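# Swap the steel cup on the right fixture's plug

## Task

Lift the steel cup off the fixture on the robot's right and set it upside down on the plate so its entire rim rests on the plate; then slide one of the two free steel cups onto that fixture's plug until it is fully seated, and release both cups.

## Robot and tools

Robot: two six-joint arms, left_arm and right_arm, each ending in a parallel two-finger gripper with a wrist camera. Bases in the scene frame: left_arm at (+0.015, +0.371, 0) m, quat_wxyz (+0.999, 0, 0, -0.055); right_arm at (-0.017, -0.310, 0) m, quat_wxyz (+0.998, 0, 0, +0.062).

Scene frame: origin on the table top midway between the arms, +x out over the table, +z up, left_arm on the +y side. The arm names are not image sides. The fingers point along the gripper's +z and close along its y. The reported end_effector_position is the point between the pads, roughly 1 cm short of the fingertips; it may be somewhat wrong, more so at long reach.

Joint row: every command row holds 14 numbers, left_arm first then right_arm, each arm as waist, shoulder, elbow, wrist pitch, wrist yaw, wrist roll, then gripper opening. Joint numbers are absolute target angles in radians, in the same convention Joint positions prints. Stated ranges: waist -2.618 to 3.054, shoulder 0.000 to 3.142, elbow 0.000 to 3.142, wrist pitch -1.571 to 1.571, wrist yaw -1.571 to 1.571, wrist roll -2.094 to 2.094. The elbow's sign is flipped on both arms in everything you send and read, so its usable range in your numbers is -3.142 to 0. True joint ends may sit up to 0.036 rad either side of the stated ones; a target beyond a stated end by over 0.036 rad (and farther out than the current angle) is refused, and a target past the real end is clipped there, flagged by "joint sent to its limit". Opening runs from -1 (closed) to +1 (fully open, pad gap 0.094 m). A row may carry 12 extra numbers in 0 to 1: per-joint stiffness multipliers, left_arm's six then right_arm's six, which persist until changed.

Tools:
- execute_actions(actions): a list of actions, each a table of 1 to 15 rows; each row lasts one 1/30 s step and the final row repeats to fill 15 steps. An empty list just returns the current state and images.
- move(target, speed, blocking): target is one 14-number absolute row; all joints interpolate from where they are so they finish together (0.5 to 10 s, cut off at 10 s). speed (0.01 to 2 rad/s, default 0.5) caps the joint with the longest travel. Finger numbers are applied immediately. The path ignores obstacles and the other arm. With blocking=false the call returns after 0.5 s; then use wait or stop before sending new rows or moves. The result adds a "move:" line: outcome (done, off_target, moving, held, fault), limits=held or limits=none, and each arm's joint farthest from target.
- wait(seconds): 0 to 10 s, arms keep their last command; returns early if a running move ends.
- stop(): brakes a running move; fingers keep moving.
- zoom_image(camera, region): enlarges [x0, y0, x1, y1] pixels (max 504 by 504) of cam_high, cam_left_wrist or cam_right_wrist.
- read_manual(section): licence texts only.
- finished_scene(scene): ends the current scene by its number; irreversible, so call it only when the cups are placed and released.

Motion limits: each step, a joint's commanded target is held within a lead of its measured angle (waist 0.202, shoulder 0.258, elbow 0.238, wrist pitch 0.573, wrist yaw and roll 0.522 rad), and if the targets would shift the gripper more than 70 mm, they are shrunk toward the current angles. So distant targets need several actions; an unfinished motion may need resending. To keep a joint still, resend its "Joint targets" value. "joint command not followed" means a clearance check altered that arm's joint targets.

Results: per-arm pose lines (position in m, quat_wxyz), Joint positions and Joint velocities (six joints then pad gap in m), Joint targets, grip_measured (opening on the command scale, each gripper biased by up to about 1 mm), plus camera images (all 504x504) with calibration updates when they change. Calibration intrinsics and extrinsics are given per camera; they may be off by a few degrees and millimetres.

Gripping: to hold something, command an opening below grip_measured; about 0.03 below is firm, smaller gaps lighter. Pad force tops out near 50 to 62 N and is lower on parts under 2 mm thick.

Cautions: faster moves and targets set deeper past a contact press harder; avoid slamming. Do not let the arms collide or shove each other. Nothing may be dropped or knocked off the table. Held parts or loose objects may occasionally get a brief disturbance, so re-check. Holding loads warms motors: MOTOR HOT appears from 75 °C, 90 °C halts that arm for 10 s, and 100 °C makes it go limp; these show as OVER-TEMPERATURE FAULT. Keep loaded holds short and the motion smooth and economical. The simulation runs on while you compose replies.

Each tool is called after "Emit:" in YAML: its name, and indented under it one key for each argument.

## Session

Emit:
execute_actions:
  actions: []

Scene clock: 0.00 s.
left_arm: end_effector_position=(+0.4736, +0.4219, +0.3220) grip_measured=+1.000 end_effector_quat_wxyz=(+0.682, -0.337, +0.568, -0.314) | right_arm: end_effector_position=(+0.0668, -0.4629, +0.1511) grip_measured=+1.000 end_effector_quat_wxyz=(+0.051, +0.987, -0.038, +0.150)
Joint names: [waist, shoulder, elbow, wrist pitch, wrist yaw, wrist roll]
Joint positions: left_arm=[ 0.221  1.414 -0.812  0.73   0.008 -0.967  0.094] | right_arm=[-1.469  0.998 -0.954 -1.345 -0.262  1.898  0.094]
Joint velocities: left_arm=[ 0.002  0.002 -0.002 -0.037 -0.066 -0.051  0.   ] | right_arm=[-0.012 -0.017 -0.007  0.022 -0.037  0.007  0.   ]
Joint targets: left_arm=[0.221 1.406 -0.820 0.731 0.009 -0.960] | right_arm=[-1.469 0.993 -0.961 -1.352 -0.256 1.897]
Joint stiffness scale: left_arm=[1. 1. 1. 1. 1. 1.] | right_arm=[1. 1. 1. 1. 1. 1.]
camera_calibration (this result's frames):
cam_left_wrist: T_world_to_cam=[[-0.113196, -0.504613, 0.855893, -0.0130372], [-0.498815, -0.716139, -0.488188, 0.728914], [0.859285, -0.482193, -0.170645, -0.0499245], [0, 0, 0, 1]] pos_world=[0.405017, 0.491352, 0.358486]
cam_right_wrist: T_world_to_cam=[[-0.025183, 0.975723, -0.217557, 0.490141], [0.628536, 0.184684, 0.755536, -0.033885], [0.777372, -0.117716, -0.617928, 0.0923196], [0, 0, 0, 1]] pos_world=[-0.0381255, -0.461116, 0.189282]

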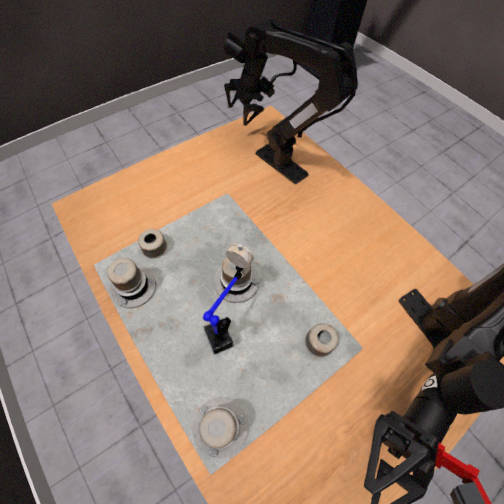

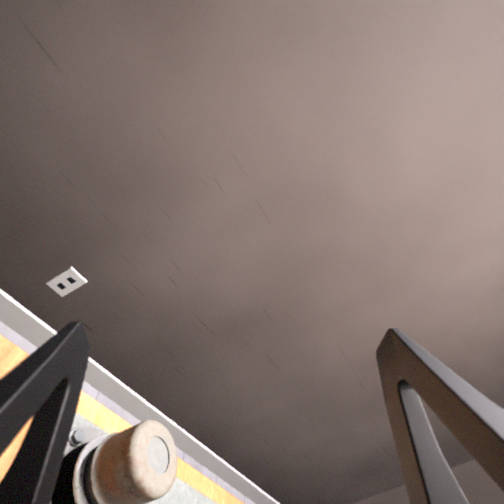

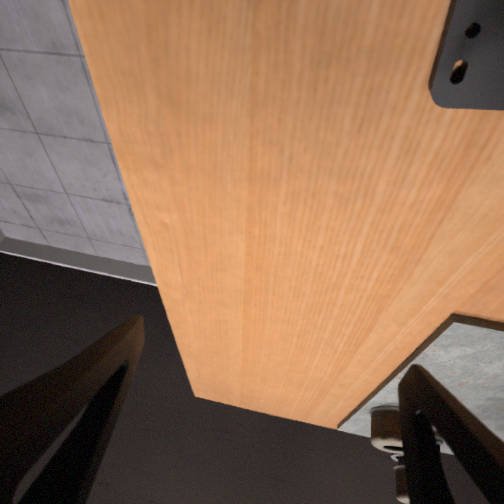

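Emit:
move:
  target: [0.221,1.406,-0.82,0.731,0.009,-0.96,1,0.06,1.8,-1.65,-0.62,0,0,1]
  speed: 1.2

Emit:
zoom_image:
  camera: "cam_high"
  region: [85, 200, 285, 360]

Scene clock: 2.80 s.
left_arm: end_effector_position=(+0.4736, +0.4219, +0.3220) grip_measured=+1.000 end_effector_quat_wxyz=(+0.682, -0.337, +0.568, -0.314) | right_arm: end_effector_position=(+0.4749, -0.2125, +0.2098) grip_measured=+1.000 end_effector_quat_wxyz=(+0.364, -0.087, +0.927, +0.040)
Joint names: [waist, shoulder, elbow, wrist pitch, wrist yaw, wrist roll]
Joint positions: left_arm=[ 0.221  1.414 -0.812  0.73   0.008 -0.968  0.094] | right_arm=[ 0.067  1.802 -1.626 -0.646 -0.007  0.007  0.094]
Joint velocities: left_arm=[-0.002  0.007 -0.007 -0.007 -0.037  0.007  0.   ] | right_arm=[ 0.007  0.022 -0.012  0.037  0.037  0.022  0.   ]
Joint targets: left_arm=[0.221 1.406 -0.820 0.731 0.009 -0.960] | right_arm=[0.060 1.800 -1.650 -0.620 0.000 0.000]
Joint stiffness scale: left_arm=[1. 1. 1. 1. 1. 1.] | right_arm=[1. 1. 1. 1. 1. 1.]
move: off_target (right_arm); limits=none; left_arm: farthest joint: the shoulder, 0.008 radians from its target (0.008 radians at the start); right_arm: farthest joint: the wrist pitch, 0.026 radians from its target (0.725 radians at the start)
camera_calibration (this result's frames):
cam_left_wrist: T_world_to_cam=[[-0.11337, -0.50363, 0.856449, -0.0135483], [-0.498863, -0.716617, -0.487438, 0.728896], [0.859234, -0.482511, -0.169999, -0.0499742], [0, 0, 0, 1]] pos_world=[0.405023, 0.491403, 0.3584]
cam_right_wrist: T_world_to_cam=[[0.353223, -0.935241, 0.0236389, -0.367545], [-0.923778, -0.352665, -0.149204, 0.43181], [0.147878, 0.0308651, -0.988524, 0.24908], [0, 0, 0, 1]] pos_world=[0.491888, -0.199146, 0.319338]

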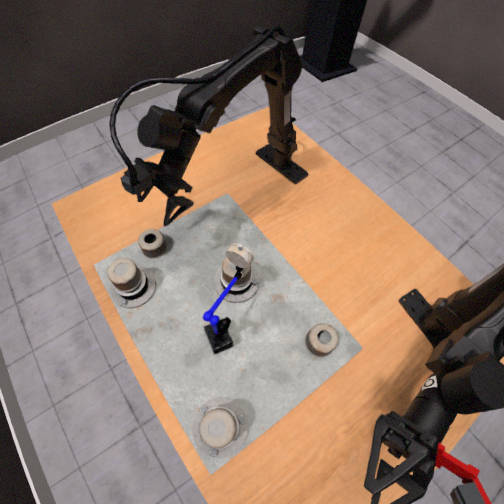

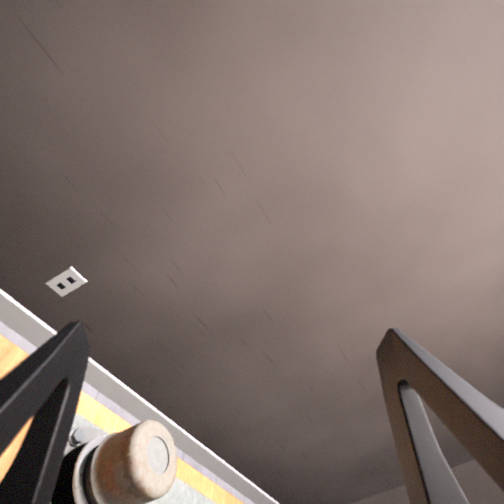

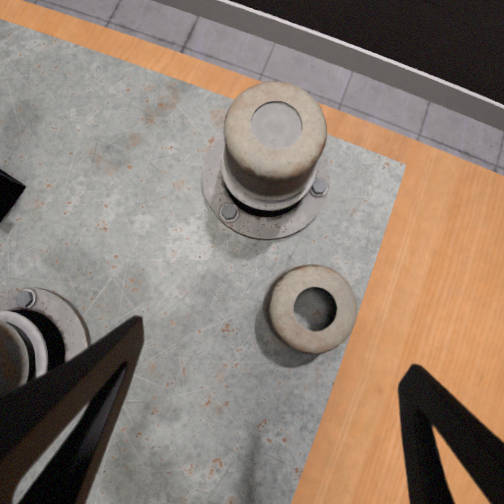

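Region (85, 200, 285, 360) of cam_high's 504x504 image, scaled by 2.520, with more detail than that image has; it fills the top 403 rows of this view, and the rest is white.

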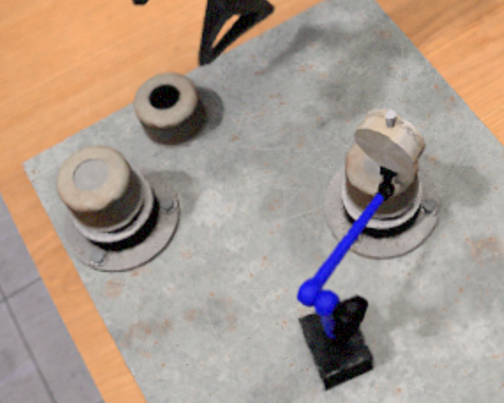

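Emit:
move:
  target: [0.221,1.406,-0.82,0.731,0.009,-0.96,1,0.09,2.125,-1.825,-0.44,0,0,1]
  speed: 0.6

Scene clock: 4.30 s.
left_arm: end_effector_position=(+0.4736, +0.4219, +0.3220) grip_measured=+1.000 end_effector_quat_wxyz=(+0.682, -0.337, +0.568, -0.314) | right_arm: end_effector_position=(+0.5555, -0.1870, +0.1405) grip_measured=+1.000 end_effector_quat_wxyz=(+0.374, -0.094, +0.922, +0.043)
Joint names: [waist, shoulder, elbow, wrist pitch, wrist yaw, wrist roll]
Joint positions: left_arm=[ 0.221  1.414 -0.812  0.73   0.008 -0.969  0.094] | right_arm=[ 0.083  2.134 -1.801 -0.466 -0.007  0.007  0.094]
Joint velocities: left_arm=[ 0.002 -0.007  0.002  0.007 -0.007 -0.007  0.   ] | right_arm=[-0.017 -0.012 -0.002  0.037 -0.037  0.007  0.   ]
Joint targets: left_arm=[0.221 1.406 -0.820 0.731 0.009 -0.960] | right_arm=[0.090 2.125 -1.825 -0.440 -0.000 0.000]
Joint stiffness scale: left_arm=[1. 1. 1. 1. 1. 1.] | right_arm=[1. 1. 1. 1. 1. 1.]
move: off_target (right_arm); limits=none; left_arm: farthest joint: the wrist roll, 0.009 radians from its target (0.008 radians at the start); right_arm: farthest joint: the wrist pitch, 0.026 radians from its target (0.206 radians at the start)
camera_calibration (this result's frames):
cam_left_wrist: T_world_to_cam=[[-0.113428, -0.503302, 0.856634, -0.0137186], [-0.498879, -0.716776, -0.487188, 0.72889], [0.859217, -0.482617, -0.169784, -0.0499908], [0, 0, 0, 1]] pos_world=[0.405025, 0.49142, 0.358371]
cam_right_wrist: T_world_to_cam=[[0.368543, -0.929178, 0.0283613, -0.378543], [-0.913941, -0.36774, -0.171693, 0.499867], [0.169963, 0.0373557, -0.984742, 0.156296], [0, 0, 0, 1]] pos_world=[0.569794, -0.173751, 0.250471]

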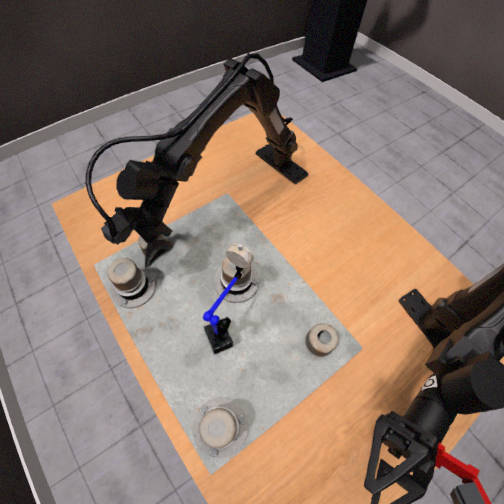

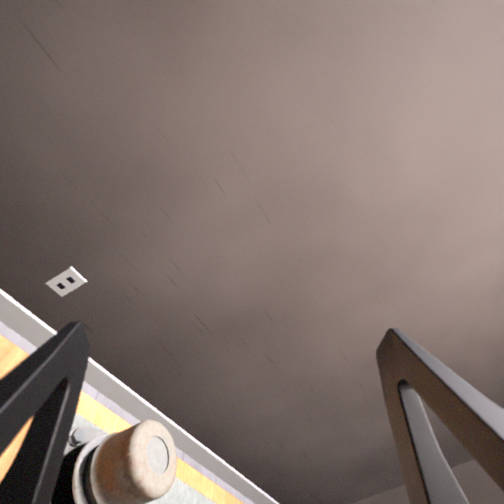

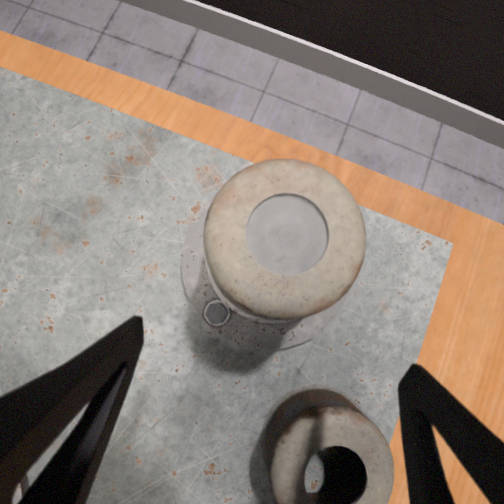

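Emit:
move:
  target: [0.221,1.406,-0.82,0.731,0.009,-0.96,1,0.086,2.382,-2.038,-0.403,0,0,1]
  speed: 0.3

Scene clock: 5.90 s.
left_arm: end_effector_position=(+0.4736, +0.4219, +0.3220) grip_measured=+1.000 end_effector_quat_wxyz=(+0.682, -0.337, +0.568, -0.315) | right_arm: end_effector_position=(+0.6037, -0.1768, +0.0874) grip_measured=+1.000 end_effector_quat_wxyz=(+0.372, -0.095, +0.922, +0.043)
Joint names: [waist, shoulder, elbow, wrist pitch, wrist yaw, wrist roll]
Joint positions: left_arm=[ 0.221  1.414 -0.812  0.73   0.008 -0.969  0.094] | right_arm=[ 0.083  2.385 -2.011 -0.428 -0.007  0.006  0.094]
Joint velocities: left_arm=[ 0.002 -0.002  0.017  0.007  0.037  0.037  0.   ] | right_arm=[-0.012  0.002 -0.002  0.066  0.125  0.051  0.   ]
Joint targets: left_arm=[0.221 1.406 -0.820 0.731 0.009 -0.960] | right_arm=[0.086 2.382 -2.038 -0.403 0.000 -0.000]
Joint stiffness scale: left_arm=[1. 1. 1. 1. 1. 1.] | right_arm=[1. 1. 1. 1. 1. 1.]
move: off_target (right_arm); limits=none; left_arm: farthest joint: the wrist roll, 0.009 radians from its target (0.009 radians at the start); right_arm: farthest joint: the elbow, 0.027 radians from its target (0.237 radians at the start)
camera_calibration (this result's frames):
cam_left_wrist: T_world_to_cam=[[-0.113545, -0.502646, 0.857003, -0.0140593], [-0.49891, -0.717094, -0.486688, 0.728878], [0.859183, -0.482829, -0.169353, -0.0500242], [0, 0, 0, 1]] pos_world=[0.405029, 0.491454, 0.358313]
cam_right_wrist: T_world_to_cam=[[0.368901, -0.929048, 0.027979, -0.385503], [-0.914465, -0.368168, -0.167948, 0.53842], [0.166333, 0.0363703, -0.985399, 0.0974614], [0, 0, 0, 1]] pos_world=[0.618368, -0.163467, 0.197251]

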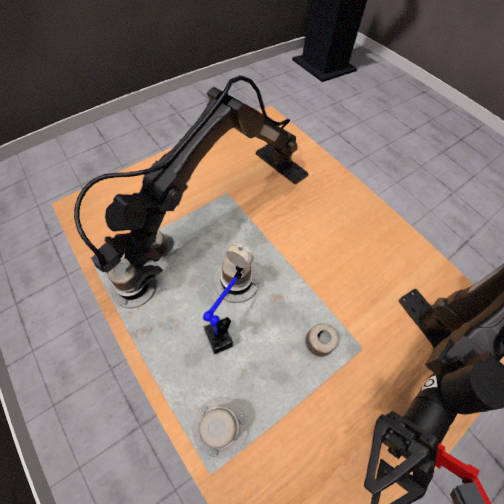

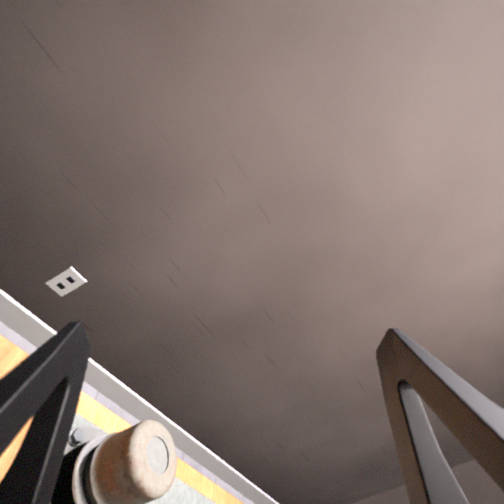

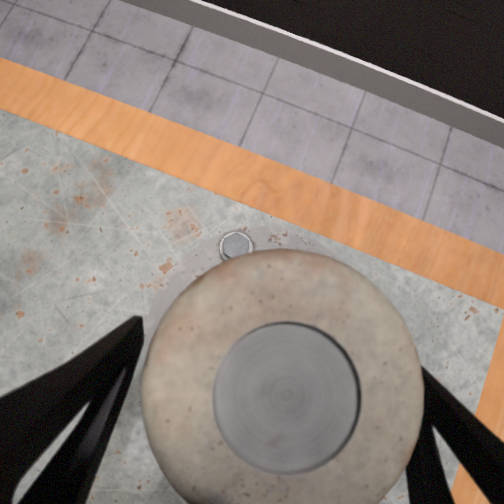

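Emit:
execute_actions:
  actions:
    - [[0.221,1.406,-0.82,0.731,0.009,-0.96,1,0.083,2.382,-2.038,-0.403,0,0,0.55]]
    - [[0.221,1.406,-0.82,0.731,0.009,-0.96,1,0.083,2.382,-2.038,-0.403,0,0,0.40]]
    - [[0.221,1.406,-0.82,0.731,0.009,-0.96,1,0.083,2.36,-2.05,-0.35,0,0,0.40]]
    - [[0.221,1.406,-0.82,0.731,0.009,-0.96,1,0.098,2.335,-2.07,-0.30,0.05,0.05,0.40]]
    - [[0.221,1.406,-0.82,0.731,0.009,-0.96,1,0.068,2.332,-2.075,-0.30,-0.06,-0.06,0.40]]
    - [[0.221,1.406,-0.82,0.731,0.009,-0.96,1,0.10,2.33,-2.085,-0.32,0.07,0.07,0.40]]
    - [[0.221,1.406,-0.82,0.731,0.009,-0.96,1,0.083,2.33,-2.09,-0.33,0,0,0.40]]

Scene clock: 9.80 s.
left_arm: end_effector_position=(+0.4736, +0.4219, +0.3220) grip_measured=+1.000 end_effector_quat_wxyz=(+0.682, -0.337, +0.568, -0.315) | right_arm: end_effector_position=(+0.6048, -0.1757, +0.0949) grip_measured=+0.468 end_effector_quat_wxyz=(+0.374, -0.091, +0.922, +0.037)
Joint names: [waist, shoulder, elbow, wrist pitch, wrist yaw, wrist roll]
Joint positions: left_arm=[ 0.221  1.414 -0.812  0.73   0.008 -0.969  0.094] | right_arm=[ 0.09   2.385 -2.038 -0.453  0.012  0.013  0.069]
Joint velocities: left_arm=[-0.017 -0.012  0.007 -0.066 -0.11  -0.081  0.   ] | right_arm=[-0.007 -0.017 -0.022 -0.037  0.037 -0.066  0.001]
Joint targets: left_arm=[0.221 1.406 -0.820 0.731 0.009 -0.960] | right_arm=[0.083 2.330 -2.090 -0.330 -0.000 -0.000]
Joint stiffness scale: left_arm=[1. 1. 1. 1. 1. 1.] | right_arm=[1. 1. 1. 1. 1. 1.]
camera_calibration (this result's frames):
cam_left_wrist: T_world_to_cam=[[-0.113545, -0.502646, 0.857003, -0.0140593], [-0.49891, -0.717094, -0.486688, 0.728878], [0.859183, -0.482829, -0.169353, -0.0500242], [0, 0, 0, 1]] pos_world=[0.405029, 0.491454, 0.358313]
cam_right_wrist: T_world_to_cam=[[0.358327, -0.932873, 0.0367225, -0.380196], [-0.917733, -0.359187, -0.169562, 0.544817], [0.17137, 0.0270573, -0.984835, 0.0999708], [0, 0, 0, 1]] pos_world=[0.619099, -0.161689, 0.204797]

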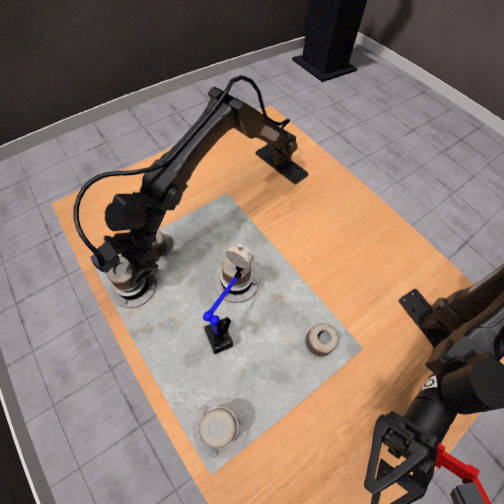

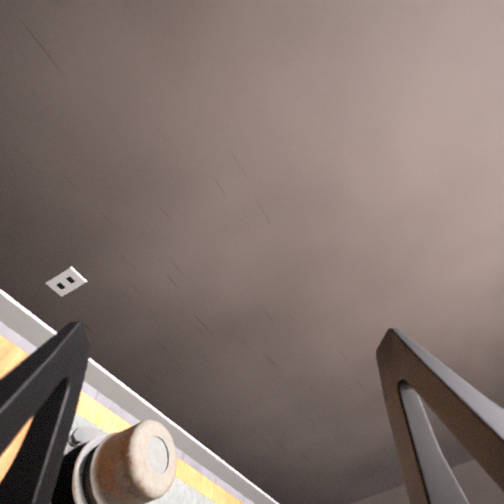

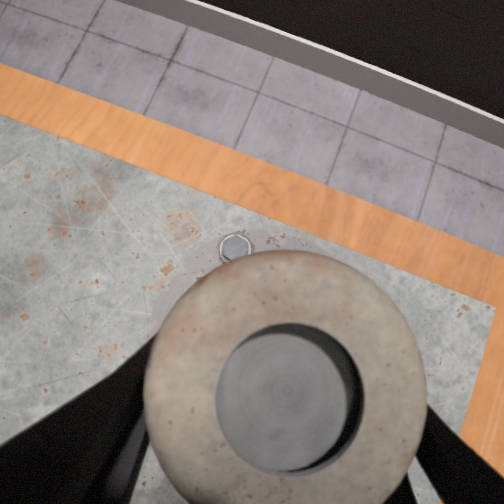

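Emit:
execute_actions:
  actions:
    - [[0.221,1.406,-0.82,0.731,0.009,-0.96,1,0.068,2.325,-2.09,-0.30,-0.06,-0.06,0.40]]
    - [[0.221,1.406,-0.82,0.731,0.009,-0.96,1,0.10,2.325,-2.105,-0.32,0.07,0.07,0.40]]
    - [[0.221,1.406,-0.82,0.731,0.009,-0.96,1,0.068,2.325,-2.125,-0.35,-0.06,-0.06,0.40]]
    - [[0.221,1.406,-0.82,0.731,0.009,-0.96,1,0.10,2.325,-2.145,-0.38,0.07,0.07,0.40]]
    - [[0.221,1.406,-0.82,0.731,0.009,-0.96,1,0.083,2.325,-2.16,-0.40,0,0,0.40]]

Scene clock: 12.53 s.
left_arm: end_effector_position=(+0.4736, +0.4219, +0.3220) grip_measured=+1.000 end_effector_quat_wxyz=(+0.682, -0.337, +0.568, -0.315) | right_arm: end_effector_position=(+0.6045, -0.1755, +0.1138) grip_measured=+0.468 end_effector_quat_wxyz=(+0.373, -0.092, +0.923, +0.037)
Joint names: [waist, shoulder, elbow, wrist pitch, wrist yaw, wrist roll]
Joint positions: left_arm=[ 0.221  1.414 -0.812  0.73   0.008 -0.969  0.094] | right_arm=[ 0.09   2.38  -2.107 -0.531  0.012  0.01   0.069]
Joint velocities: left_arm=[-0.007 -0.007 -0.012 -0.051 -0.022  0.022  0.   ] | right_arm=[-0.002  0.007  0.007  0.022 -0.022 -0.037 -0.   ]
Joint targets: left_arm=[0.221 1.406 -0.820 0.731 0.009 -0.960] | right_arm=[0.083 2.325 -2.160 -0.400 -0.000 -0.000]
Joint stiffness scale: left_arm=[1. 1. 1. 1. 1. 1.] | right_arm=[1. 1. 1. 1. 1. 1.]
camera_calibration (this result's frames):
cam_left_wrist: T_world_to_cam=[[-0.113545, -0.502646, 0.857003, -0.0140593], [-0.49891, -0.717094, -0.486688, 0.728878], [0.859183, -0.482829, -0.169353, -0.0500242], [0, 0, 0, 1]] pos_world=[0.405029, 0.491454, 0.358313]
cam_right_wrist: T_world_to_cam=[[0.360597, -0.931949, 0.0379707, -0.381958], [-0.917467, -0.361738, -0.165528, 0.546711], [0.167999, 0.0248519, -0.985474, 0.120369], [0, 0, 0, 1]] pos_world=[0.619101, -0.161191, 0.223619]

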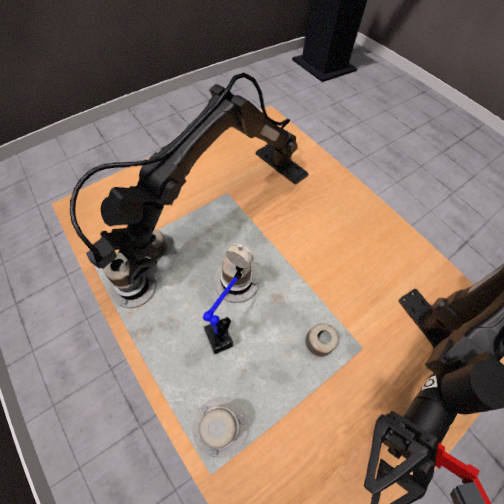

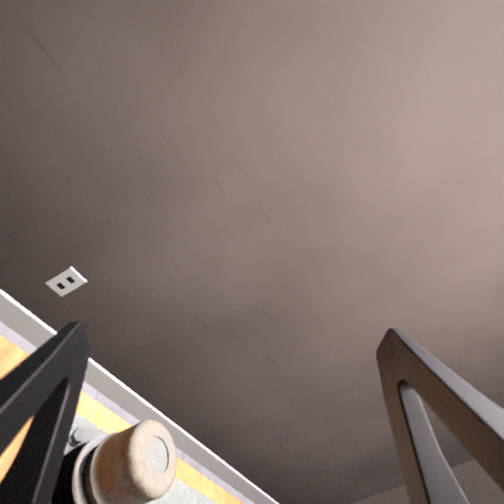

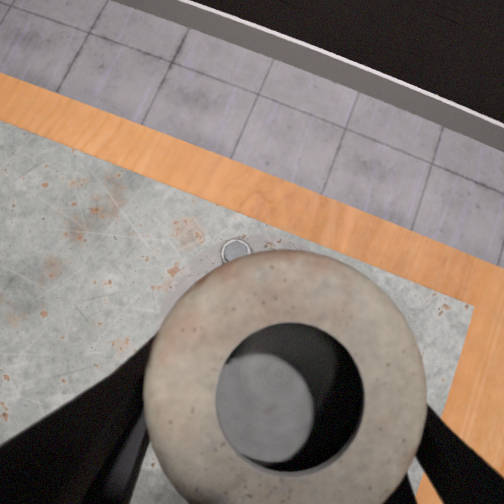

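Emit:
execute_actions:
  actions:
    - [[0.221,1.406,-0.82,0.731,0.009,-0.96,1,0.068,2.325,-2.175,-0.43,-0.05,-0.05,0.40]]
    - [[0.221,1.406,-0.82,0.731,0.009,-0.96,1,0.10,2.33,-2.205,-0.48,0.05,0.05,0.40]]
    - [[0.221,1.406,-0.82,0.731,0.009,-0.96,1,0.083,2.335,-2.235,-0.53,0,0,0.40]]

Scene clock: 14.20 s.
left_arm: end_effector_position=(+0.4736, +0.4219, +0.3220) grip_measured=+1.000 end_effector_quat_wxyz=(+0.682, -0.337, +0.568, -0.315) | right_arm: end_effector_position=(+0.6148, -0.1729, +0.1587) grip_measured=+0.468 end_effector_quat_wxyz=(+0.409, -0.092, +0.907, +0.041)
Joint names: [waist, shoulder, elbow, wrist pitch, wrist yaw, wrist roll]
Joint positions: left_arm=[ 0.221  1.414 -0.812  0.73   0.008 -0.969  0.094] | right_arm=[ 0.09   2.366 -2.203 -0.56   0.009  0.007  0.069]
Joint velocities: left_arm=[-0.012  0.007  0.012 -0.007  0.066  0.095  0.   ] | right_arm=[-0.007  0.012  0.012  0.007  0.037 -0.022  0.001]
Joint targets: left_arm=[0.221 1.406 -0.820 0.731 0.009 -0.960] | right_arm=[0.083 2.335 -2.235 -0.530 0.000 -0.000]
Joint stiffness scale: left_arm=[1. 1. 1. 1. 1. 1.] | right_arm=[1. 1. 1. 1. 1. 1.]
camera_calibration (this result's frames):
cam_left_wrist: T_world_to_cam=[[-0.113545, -0.502646, 0.857003, -0.0140593], [-0.49891, -0.717094, -0.486688, 0.728878], [0.859183, -0.482829, -0.169353, -0.0500242], [0, 0, 0, 1]] pos_world=[0.405029, 0.491454, 0.358313]
cam_right_wrist: T_world_to_cam=[[0.360602, -0.931327, 0.0509615, -0.386846], [-0.900008, -0.361778, -0.243111, 0.566101], [0.244852, 0.0418005, -0.968659, 0.115757], [0, 0, 0, 1]] pos_world=[0.620649, -0.160315, 0.269469]

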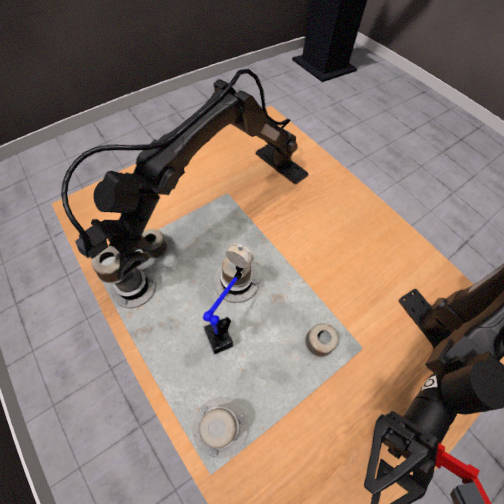

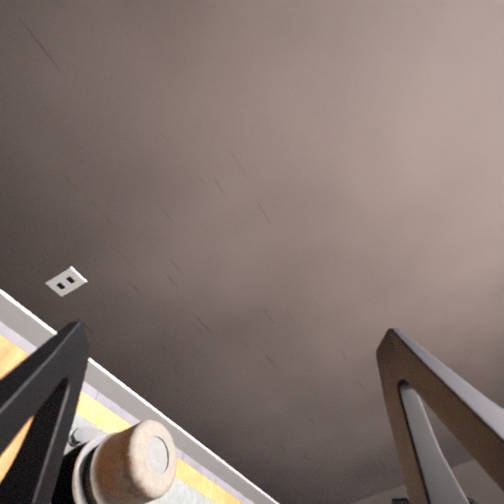

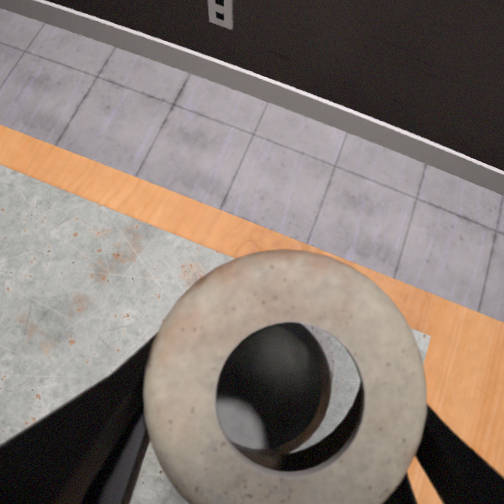

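Emit:
move:
  target: [0.221,1.406,-0.82,0.731,0.009,-0.96,1,0.25,1.525,-1.10,-0.29,0,0,0.40]
  speed: 0.7

Emit:
move:
  target: [0.221,1.406,-0.82,0.731,0.009,-0.96,1,0.25,1.715,-0.825,0.15,0,0,0.40]
  speed: 0.4

Scene clock: 16.90 s.
left_arm: end_effector_position=(+0.4736, +0.4219, +0.3220) grip_measured=+1.000 end_effector_quat_wxyz=(+0.682, -0.337, +0.568, -0.315) | right_arm: end_effector_position=(+0.3864, -0.1546, +0.1452) grip_measured=+0.468 end_effector_quat_wxyz=(+0.362, -0.166, +0.915, +0.065)
Joint names: [waist, shoulder, elbow, wrist pitch, wrist yaw, wrist roll]
Joint positions: left_arm=[ 0.221  1.414 -0.812  0.73   0.008 -0.97   0.094] | right_arm=[ 0.244  1.557 -1.093 -0.354  0.006  0.006  0.069]
Joint velocities: left_arm=[-0.007  0.012  0.007  0.022  0.007  0.037  0.   ] | right_arm=[ 0.007  0.007 -0.012  0.007  0.037 -0.007 -0.   ]
Joint targets: left_arm=[0.221 1.406 -0.820 0.731 0.009 -0.960] | right_arm=[0.250 1.525 -1.100 -0.290 -0.000 -0.000]
Joint stiffness scale: left_arm=[1. 1. 1. 1. 1. 1.] | right_arm=[1. 1. 1. 1. 1. 1.]
move: off_target (right_arm); limits=none; left_arm: farthest joint: the wrist roll, 0.010 radians from its target (0.009 radians at the start); right_arm: farthest joint: the wrist pitch, 0.064 radians from its target (0.270 radians at the start)
camera_calibration (this result's frames):
cam_left_wrist: T_world_to_cam=[[-0.113661, -0.50199, 0.857372, -0.0143999], [-0.498942, -0.717411, -0.486187, 0.728866], [0.859149, -0.48304, -0.168923, -0.0500577], [0, 0, 0, 1]] pos_world=[0.405033, 0.491488, 0.358255]
cam_right_wrist: T_world_to_cam=[[0.505298, -0.862241, 0.0348558, -0.329657], [-0.850236, -0.504357, -0.150739, 0.309198], [0.147553, 0.0465326, -0.987959, 0.19898], [0, 0, 0, 1]] pos_world=[0.400106, -0.137556, 0.254682]

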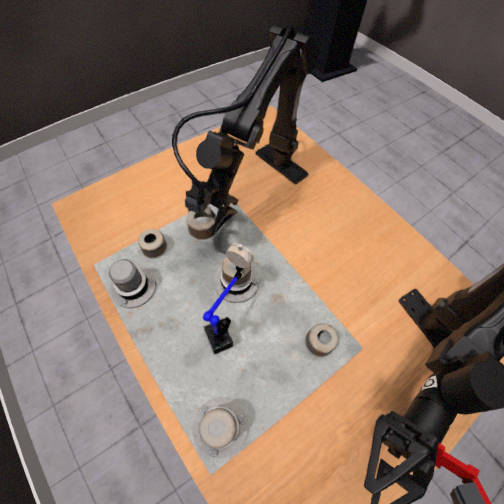

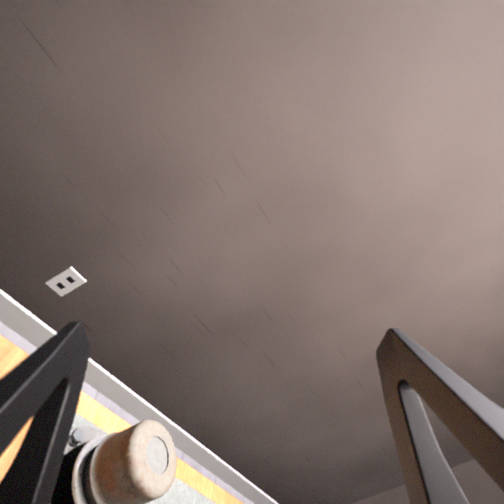

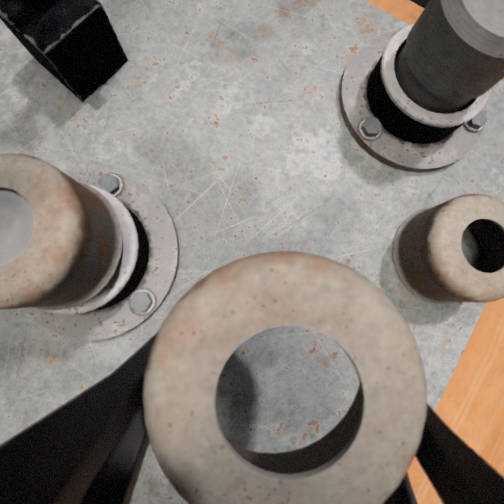

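Scene clock: 18.90 s.
left_arm: end_effector_position=(+0.4736, +0.4219, +0.3220) grip_measured=+1.000 end_effector_quat_wxyz=(+0.682, -0.338, +0.567, -0.315) | right_arm: end_effector_position=(+0.3834, -0.1557, +0.0434) grip_measured=+0.468 end_effector_quat_wxyz=(+0.362, -0.166, +0.915, +0.066)
Joint names: [waist, shoulder, elbow, wrist pitch, wrist yaw, wrist roll]
Joint positions: left_arm=[ 0.221  1.414 -0.812  0.73   0.008 -0.971  0.094] | right_arm=[ 0.244  1.722 -0.82   0.086  0.006  0.006  0.069]
Joint velocities: left_arm=[-0.017 -0.017  0.022 -0.007 -0.007 -0.022  0.   ] | right_arm=[ 0.007  0.012 -0.012  0.022 -0.051  0.007  0.   ]
Joint targets: left_arm=[0.221 1.406 -0.820 0.731 0.009 -0.960] | right_arm=[0.250 1.715 -0.825 0.150 -0.000 0.000]
Joint stiffness scale: left_arm=[1. 1. 1. 1. 1. 1.] | right_arm=[1. 1. 1. 1. 1. 1.]
move: off_target (right_arm); limits=none; left_arm: farthest joint: the wrist roll, 0.011 radians from its target (0.010 radians at the start); right_arm: farthest joint: the wrist pitch, 0.064 radians from its target (0.504 radians at the start)
camera_calibration (this result's frames):
cam_left_wrist: T_world_to_cam=[[-0.113719, -0.501662, 0.857557, -0.0145703], [-0.498958, -0.71757, -0.485937, 0.72886], [0.859132, -0.483145, -0.168707, -0.0500745], [0, 0, 0, 1]] pos_world=[0.405035, 0.491505, 0.358227]
cam_right_wrist: T_world_to_cam=[[0.505236, -0.862265, 0.0351631, -0.325586], [-0.849966, -0.504253, -0.152598, 0.290725], [0.149311, 0.0472107, -0.987663, 0.0983514], [0, 0, 0, 1]] pos_world=[0.396919, -0.138786, 0.152951]

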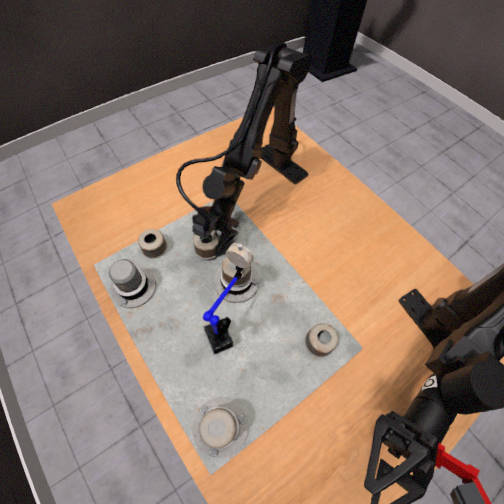

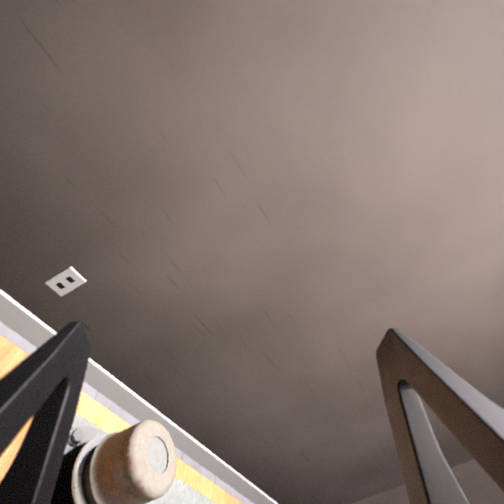

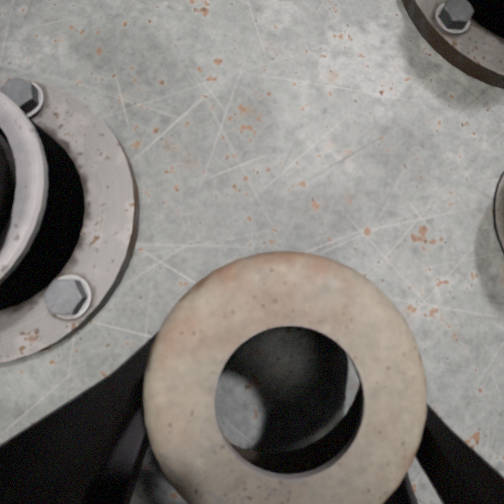

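Emit:
move:
  target: [0.221,1.406,-0.82,0.731,0.009,-0.96,1,0.215,1.735,-0.815,0.185,0,0,0.40]
  speed: 0.08

Emit:
move:
  target: [0.221,1.406,-0.82,0.731,0.009,-0.96,1,0.215,1.785,-0.80,0.225,0,0,0.40]
  speed: 0.05

Scene clock: 20.97 s.
left_arm: end_effector_position=(+0.4736, +0.4219, +0.3220) grip_measured=+1.000 end_effector_quat_wxyz=(+0.682, -0.338, +0.567, -0.315) | right_arm: end_effector_position=(+0.3916, -0.1623, +0.0451) grip_measured=+0.468 end_effector_quat_wxyz=(+0.374, -0.156, +0.912, +0.064)
Joint names: [waist, shoulder, elbow, wrist pitch, wrist yaw, wrist roll]
Joint positions: left_arm=[ 0.221  1.414 -0.812  0.73   0.008 -0.971  0.094] | right_arm=[ 0.223  1.733 -0.82   0.12   0.006  0.006  0.069]
Joint velocities: left_arm=[ 0.007 -0.007  0.017 -0.007  0.066  0.007  0.   ] | right_arm=[-0.007  0.007  0.007  0.007  0.007  0.007 -0.   ]
Joint targets: left_arm=[0.221 1.406 -0.820 0.731 0.009 -0.960] | right_arm=[0.215 1.735 -0.815 0.185 0.000 -0.000]
Joint stiffness scale: left_arm=[1. 1. 1. 1. 1. 1.] | right_arm=[1. 1. 1. 1. 1. 1.]
move: off_target (right_arm); limits=none; left_arm: farthest joint: the wrist roll, 0.011 radians from its target (0.011 radians at the start); right_arm: farthest joint: the wrist pitch, 0.065 radians from its target (0.099 radians at the start)
camera_calibration (this result's frames):
cam_left_wrist: T_world_to_cam=[[-0.113777, -0.501333, 0.857741, -0.0147406], [-0.498974, -0.717728, -0.485686, 0.728854], [0.859115, -0.483251, -0.168492, -0.0500914], [0, 0, 0, 1]] pos_world=[0.405036, 0.491522, 0.358198]
cam_right_wrist: T_world_to_cam=[[0.486196, -0.872978, 0.0390226, -0.329941], [-0.856646, -0.484966, -0.175972, 0.301435], [0.172544, 0.0521284, -0.983621, 0.0906101], [0, 0, 0, 1]] pos_world=[0.403005, -0.146569, 0.155045]

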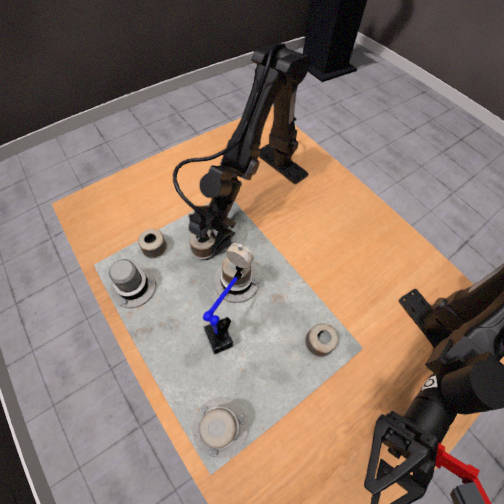

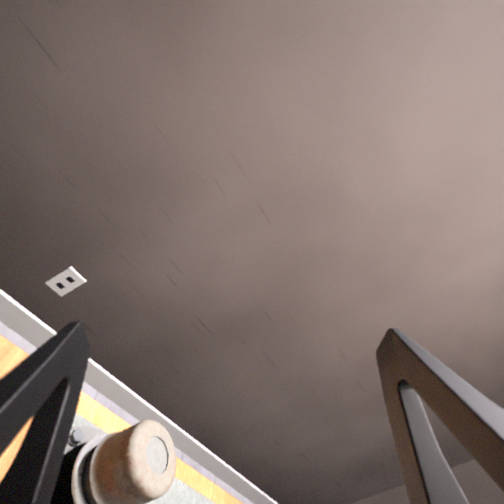

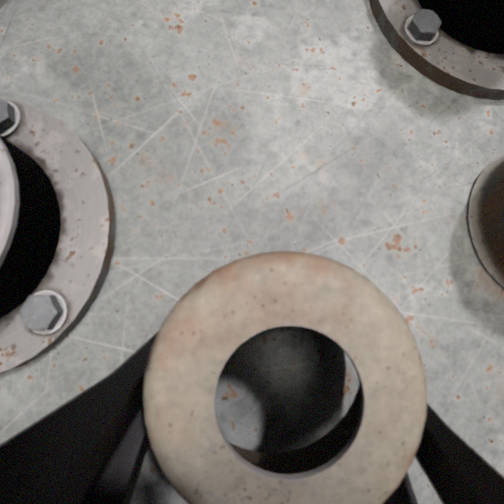

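Scene clock: 23.33 s.
left_arm: end_effector_position=(+0.4736, +0.4219, +0.3220) grip_measured=+1.000 end_effector_quat_wxyz=(+0.682, -0.338, +0.567, -0.315) | right_arm: end_effector_position=(+0.3921, -0.1619, +0.0316) grip_measured=+0.468 end_effector_quat_wxyz=(+0.372, -0.156, +0.913, +0.064)
Joint names: [waist, shoulder, elbow, wrist pitch, wrist yaw, wrist roll]
Joint positions: left_arm=[ 0.221  1.414 -0.812  0.73   0.008 -0.972  0.094] | right_arm=[ 0.223  1.773 -0.805  0.171  0.005  0.006  0.069]
Joint velocities: left_arm=[ 0.012  0.007 -0.002 -0.022  0.007 -0.066  0.   ] | right_arm=[-0.017 -0.007  0.002  0.007  0.022 -0.037 -0.   ]
Joint targets: left_arm=[0.221 1.406 -0.820 0.731 0.009 -0.960] | right_arm=[0.215 1.785 -0.800 0.225 0.000 0.000]
Joint stiffness scale: left_arm=[1. 1. 1. 1. 1. 1.] | right_arm=[1. 1. 1. 1. 1. 1.]
move: off_target (right_arm); limits=none; left_arm: farthest joint: the wrist roll, 0.012 radians from its target (0.011 radians at the start); right_arm: farthest joint: the wrist pitch, 0.054 radians from its target (0.105 radians at the start)
camera_calibration (this result's frames):
cam_left_wrist: T_world_to_cam=[[-0.113893, -0.500677, 0.858109, -0.0150812], [-0.499007, -0.718045, -0.485185, 0.728841], [0.859081, -0.483461, -0.168061, -0.0501253], [0, 0, 0, 1]] pos_world=[0.40504, 0.491556, 0.35814]
cam_right_wrist: T_world_to_cam=[[0.487086, -0.872575, 0.0368887, -0.329464], [-0.857149, -0.48572, -0.171382, 0.299652], [0.167462, 0.0518589, -0.984514, 0.0792316], [0, 0, 0, 1]] pos_world=[0.404056, -0.146044, 0.141513]

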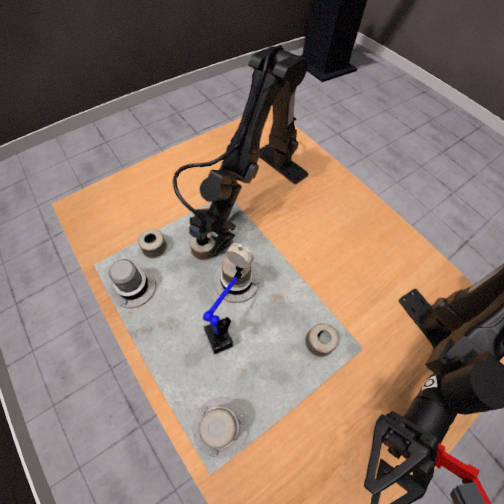

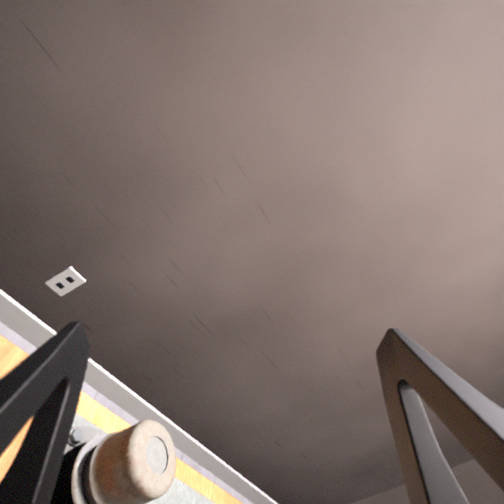

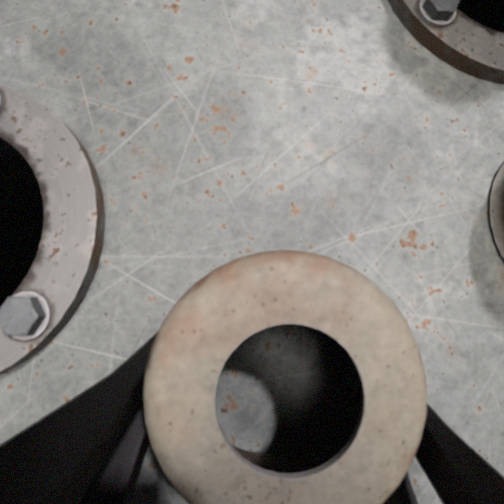

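Emit:
move:
  target: [0.221,1.406,-0.82,0.731,0.009,-0.96,1,0.222,1.775,-0.805,0.19,0,0,1]

Emit:
move:
  target: [0.221,1.406,-0.82,0.731,0.009,-0.96,1,0.222,1.61,-1.01,-0.16,0,0,1]
  speed: 0.7

Emit:
move:
  target: [0.221,1.406,-0.82,0.731,0.009,-0.96,1,-0.013,1.75,-1.11,-0.11,0,0,1]
  speed: 0.5

Scene clock: 24.30 s.
left_arm: end_effector_position=(+0.4736, +0.4219, +0.3220) grip_measured=+1.000 end_effector_quat_wxyz=(+0.682, -0.338, +0.567, -0.316) | right_arm: end_effector_position=(+0.3920, -0.1619, +0.0316) grip_measured=+1.000 end_effector_quat_wxyz=(+0.372, -0.156, +0.913, +0.064)
Joint names: [waist, shoulder, elbow, wrist pitch, wrist yaw, wrist roll]
Joint positions: left_arm=[ 0.221  1.414 -0.812  0.73   0.008 -0.972  0.094] | right_arm=[ 0.223  1.773 -0.805  0.17   0.005  0.006  0.094]
Joint velocities: left_arm=[-0.007 -0.017 -0.002  0.007 -0.022  0.022  0.   ] | right_arm=[ 0.007  0.012 -0.022  0.022  0.051  0.007  0.   ]
Joint targets: left_arm=[0.221 1.406 -0.820 0.731 0.009 -0.960] | right_arm=[0.222 1.775 -0.805 0.190 0.000 0.000]
Joint stiffness scale: left_arm=[1. 1. 1. 1. 1. 1.] | right_arm=[1. 1. 1. 1. 1. 1.]
move: done; limits=none; left_arm: farthest joint: the wrist roll, 0.012 radians from its target (0.012 radians at the start); right_arm: farthest joint: the wrist pitch, 0.020 radians from its target (0.019 radians at the start)
camera_calibration (this result's frames):
cam_left_wrist: T_world_to_cam=[[-0.113951, -0.500348, 0.858293, -0.0152515], [-0.499023, -0.718203, -0.484934, 0.728835], [0.859064, -0.483566, -0.167845, -0.0501423], [0, 0, 0, 1]] pos_world=[0.405042, 0.491573, 0.358111]
cam_right_wrist: T_world_to_cam=[[0.487099, -0.87257, 0.0368272, -0.329454], [-0.85721, -0.485743, -0.171012, 0.299583], [0.167108, 0.0517311, -0.98458, 0.0792982], [0, 0, 0, 1]] pos_world=[0.404031, -0.146053, 0.141441]

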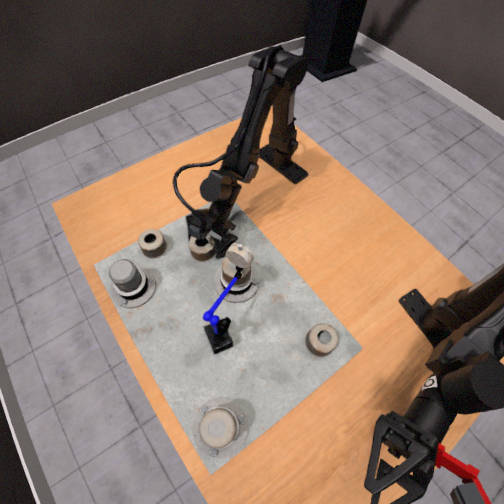

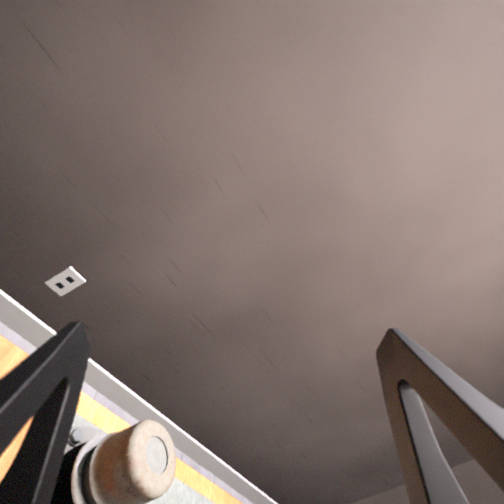

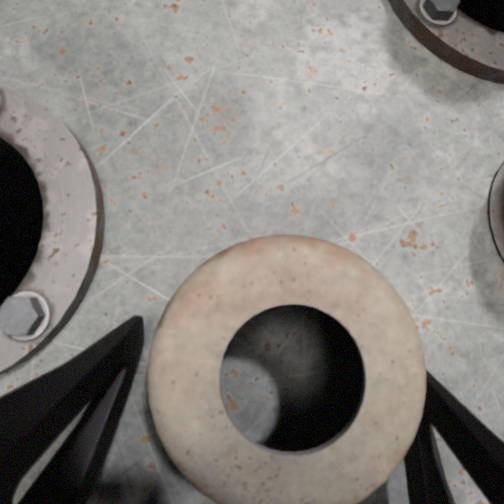

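Scene clock: 25.63 s.
left_arm: end_effector_position=(+0.4736, +0.4219, +0.3220) grip_measured=+1.000 end_effector_quat_wxyz=(+0.681, -0.338, +0.567, -0.316) | right_arm: end_effector_position=(+0.4016, -0.1584, +0.1139) grip_measured=+1.000 end_effector_quat_wxyz=(+0.383, -0.155, +0.908, +0.066)
Joint names: [waist, shoulder, elbow, wrist pitch, wrist yaw, wrist roll]
Joint positions: left_arm=[ 0.221  1.414 -0.812  0.73   0.008 -0.973  0.094] | right_arm=[ 0.223  1.622 -0.995 -0.146  0.005  0.006  0.094]
Joint velocities: left_arm=[-0.017 -0.002 -0.012 -0.066  0.007 -0.051  0.   ] | right_arm=[-0.017  0.002 -0.017 -0.007  0.007 -0.037  0.   ]
Joint targets: left_arm=[0.221 1.406 -0.820 0.731 0.009 -0.960] | right_arm=[0.222 1.610 -1.010 -0.160 0.000 0.000]
Joint stiffness scale: left_arm=[1. 1. 1. 1. 1. 1.] | right_arm=[1. 1. 1. 1. 1. 1.]
move: done; limits=none; left_arm: farthest joint: the wrist roll, 0.013 radians from its target (0.012 radians at the start); right_arm: farthest joint: the elbow, 0.015 radians from its target (0.205 radians at the start)
camera_calibration (this result's frames):
cam_left_wrist: T_world_to_cam=[[-0.114067, -0.499691, 0.85866, -0.015592], [-0.499055, -0.718519, -0.484433, 0.728822], [0.85903, -0.483777, -0.167414, -0.0501764], [0, 0, 0, 1]] pos_world=[0.405046, 0.491607, 0.358053]
cam_right_wrist: T_world_to_cam=[[0.486179, -0.872903, 0.0408719, -0.334263], [-0.852872, -0.484173, -0.195411, 0.324798], [0.190364, 0.0601463, -0.979869, 0.150015], [0, 0, 0, 1]] pos_world=[0.410965, -0.143544, 0.224126]

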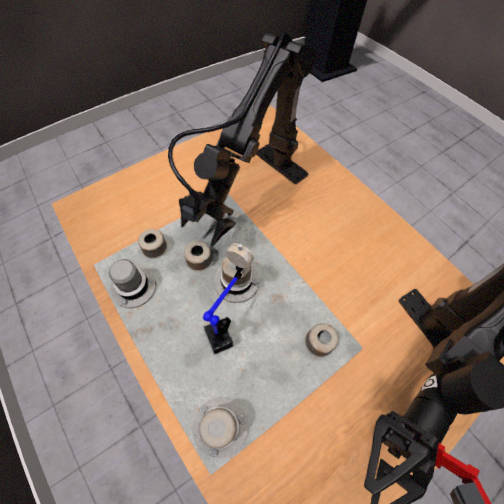

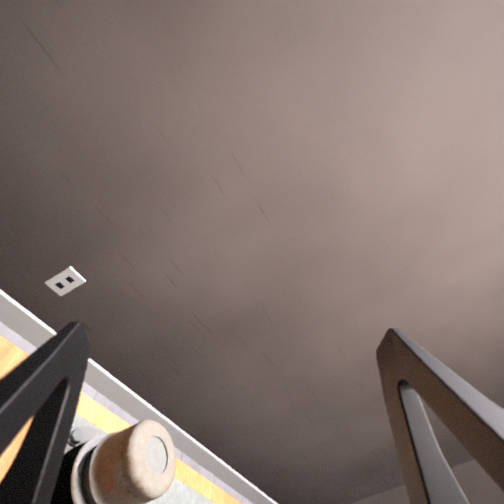

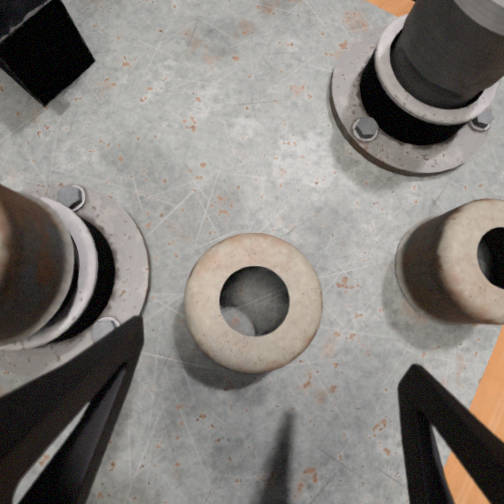

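Scene clock: 26.53 s.
left_arm: end_effector_position=(+0.4736, +0.4219, +0.3220) grip_measured=+1.000 end_effector_quat_wxyz=(+0.681, -0.338, +0.567, -0.316) | right_arm: end_effector_position=(+0.4505, -0.2577, +0.0983) grip_measured=+1.000 end_effector_quat_wxyz=(+0.378, -0.048, +0.924, +0.021)
Joint names: [waist, shoulder, elbow, wrist pitch, wrist yaw, wrist roll]
Joint positions: left_arm=[ 0.221  1.414 -0.812  0.73   0.008 -0.973  0.094] | right_arm=[-0.014  1.746 -1.086 -0.135  0.003  0.006  0.094]
Joint velocities: left_arm=[-0.012  0.012  0.017  0.051 -0.007 -0.095  0.   ] | right_arm=[ 0.012  0.012  0.032 -0.007 -0.051  0.007  0.   ]
Joint targets: left_arm=[0.221 1.406 -0.820 0.731 0.009 -0.960] | right_arm=[-0.013 1.750 -1.110 -0.110 -0.000 0.000]
Joint stiffness scale: left_arm=[1. 1. 1. 1. 1. 1.] | right_arm=[1. 1. 1. 1. 1. 1.]
move: off_target (right_arm); limits=none; left_arm: farthest joint: the wrist roll, 0.013 radians from its target (0.013 radians at the start); right_arm: farthest joint: the wrist pitch, 0.025 radians from its target (0.036 radians at the start)
camera_calibration (this result's frames):
cam_left_wrist: T_world_to_cam=[[-0.114125, -0.499362, 0.858844, -0.0157623], [-0.499071, -0.718677, -0.484182, 0.728815], [0.859013, -0.483881, -0.167198, -0.0501935], [0, 0, 0, 1]] pos_world=[0.405048, 0.491624, 0.358024]
cam_right_wrist: T_world_to_cam=[[0.269907, -0.962216, 0.0359146, -0.369219], [-0.946473, -0.271979, -0.173831, 0.410201], [0.177031, 0.012926, -0.98412, 0.125693], [0, 0, 0, 1]] pos_world=[0.465647, -0.245328, 0.208263]

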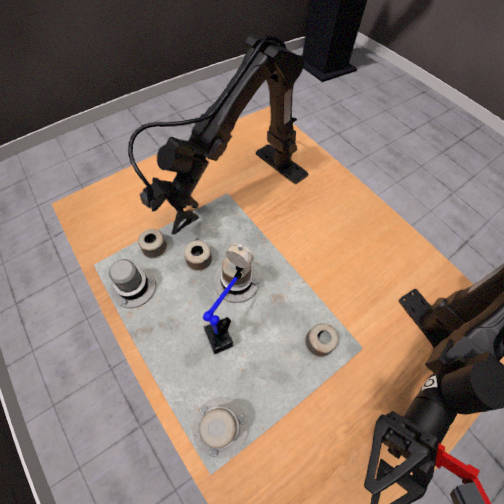

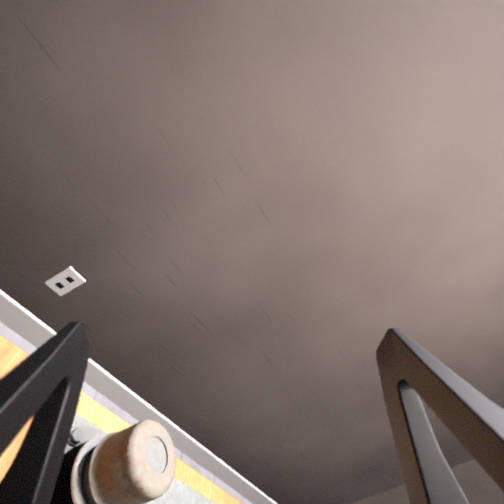

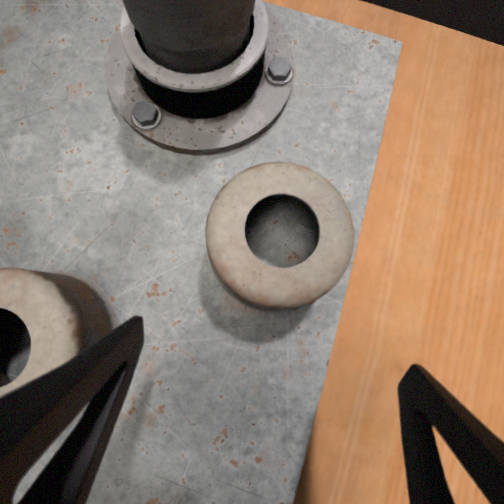

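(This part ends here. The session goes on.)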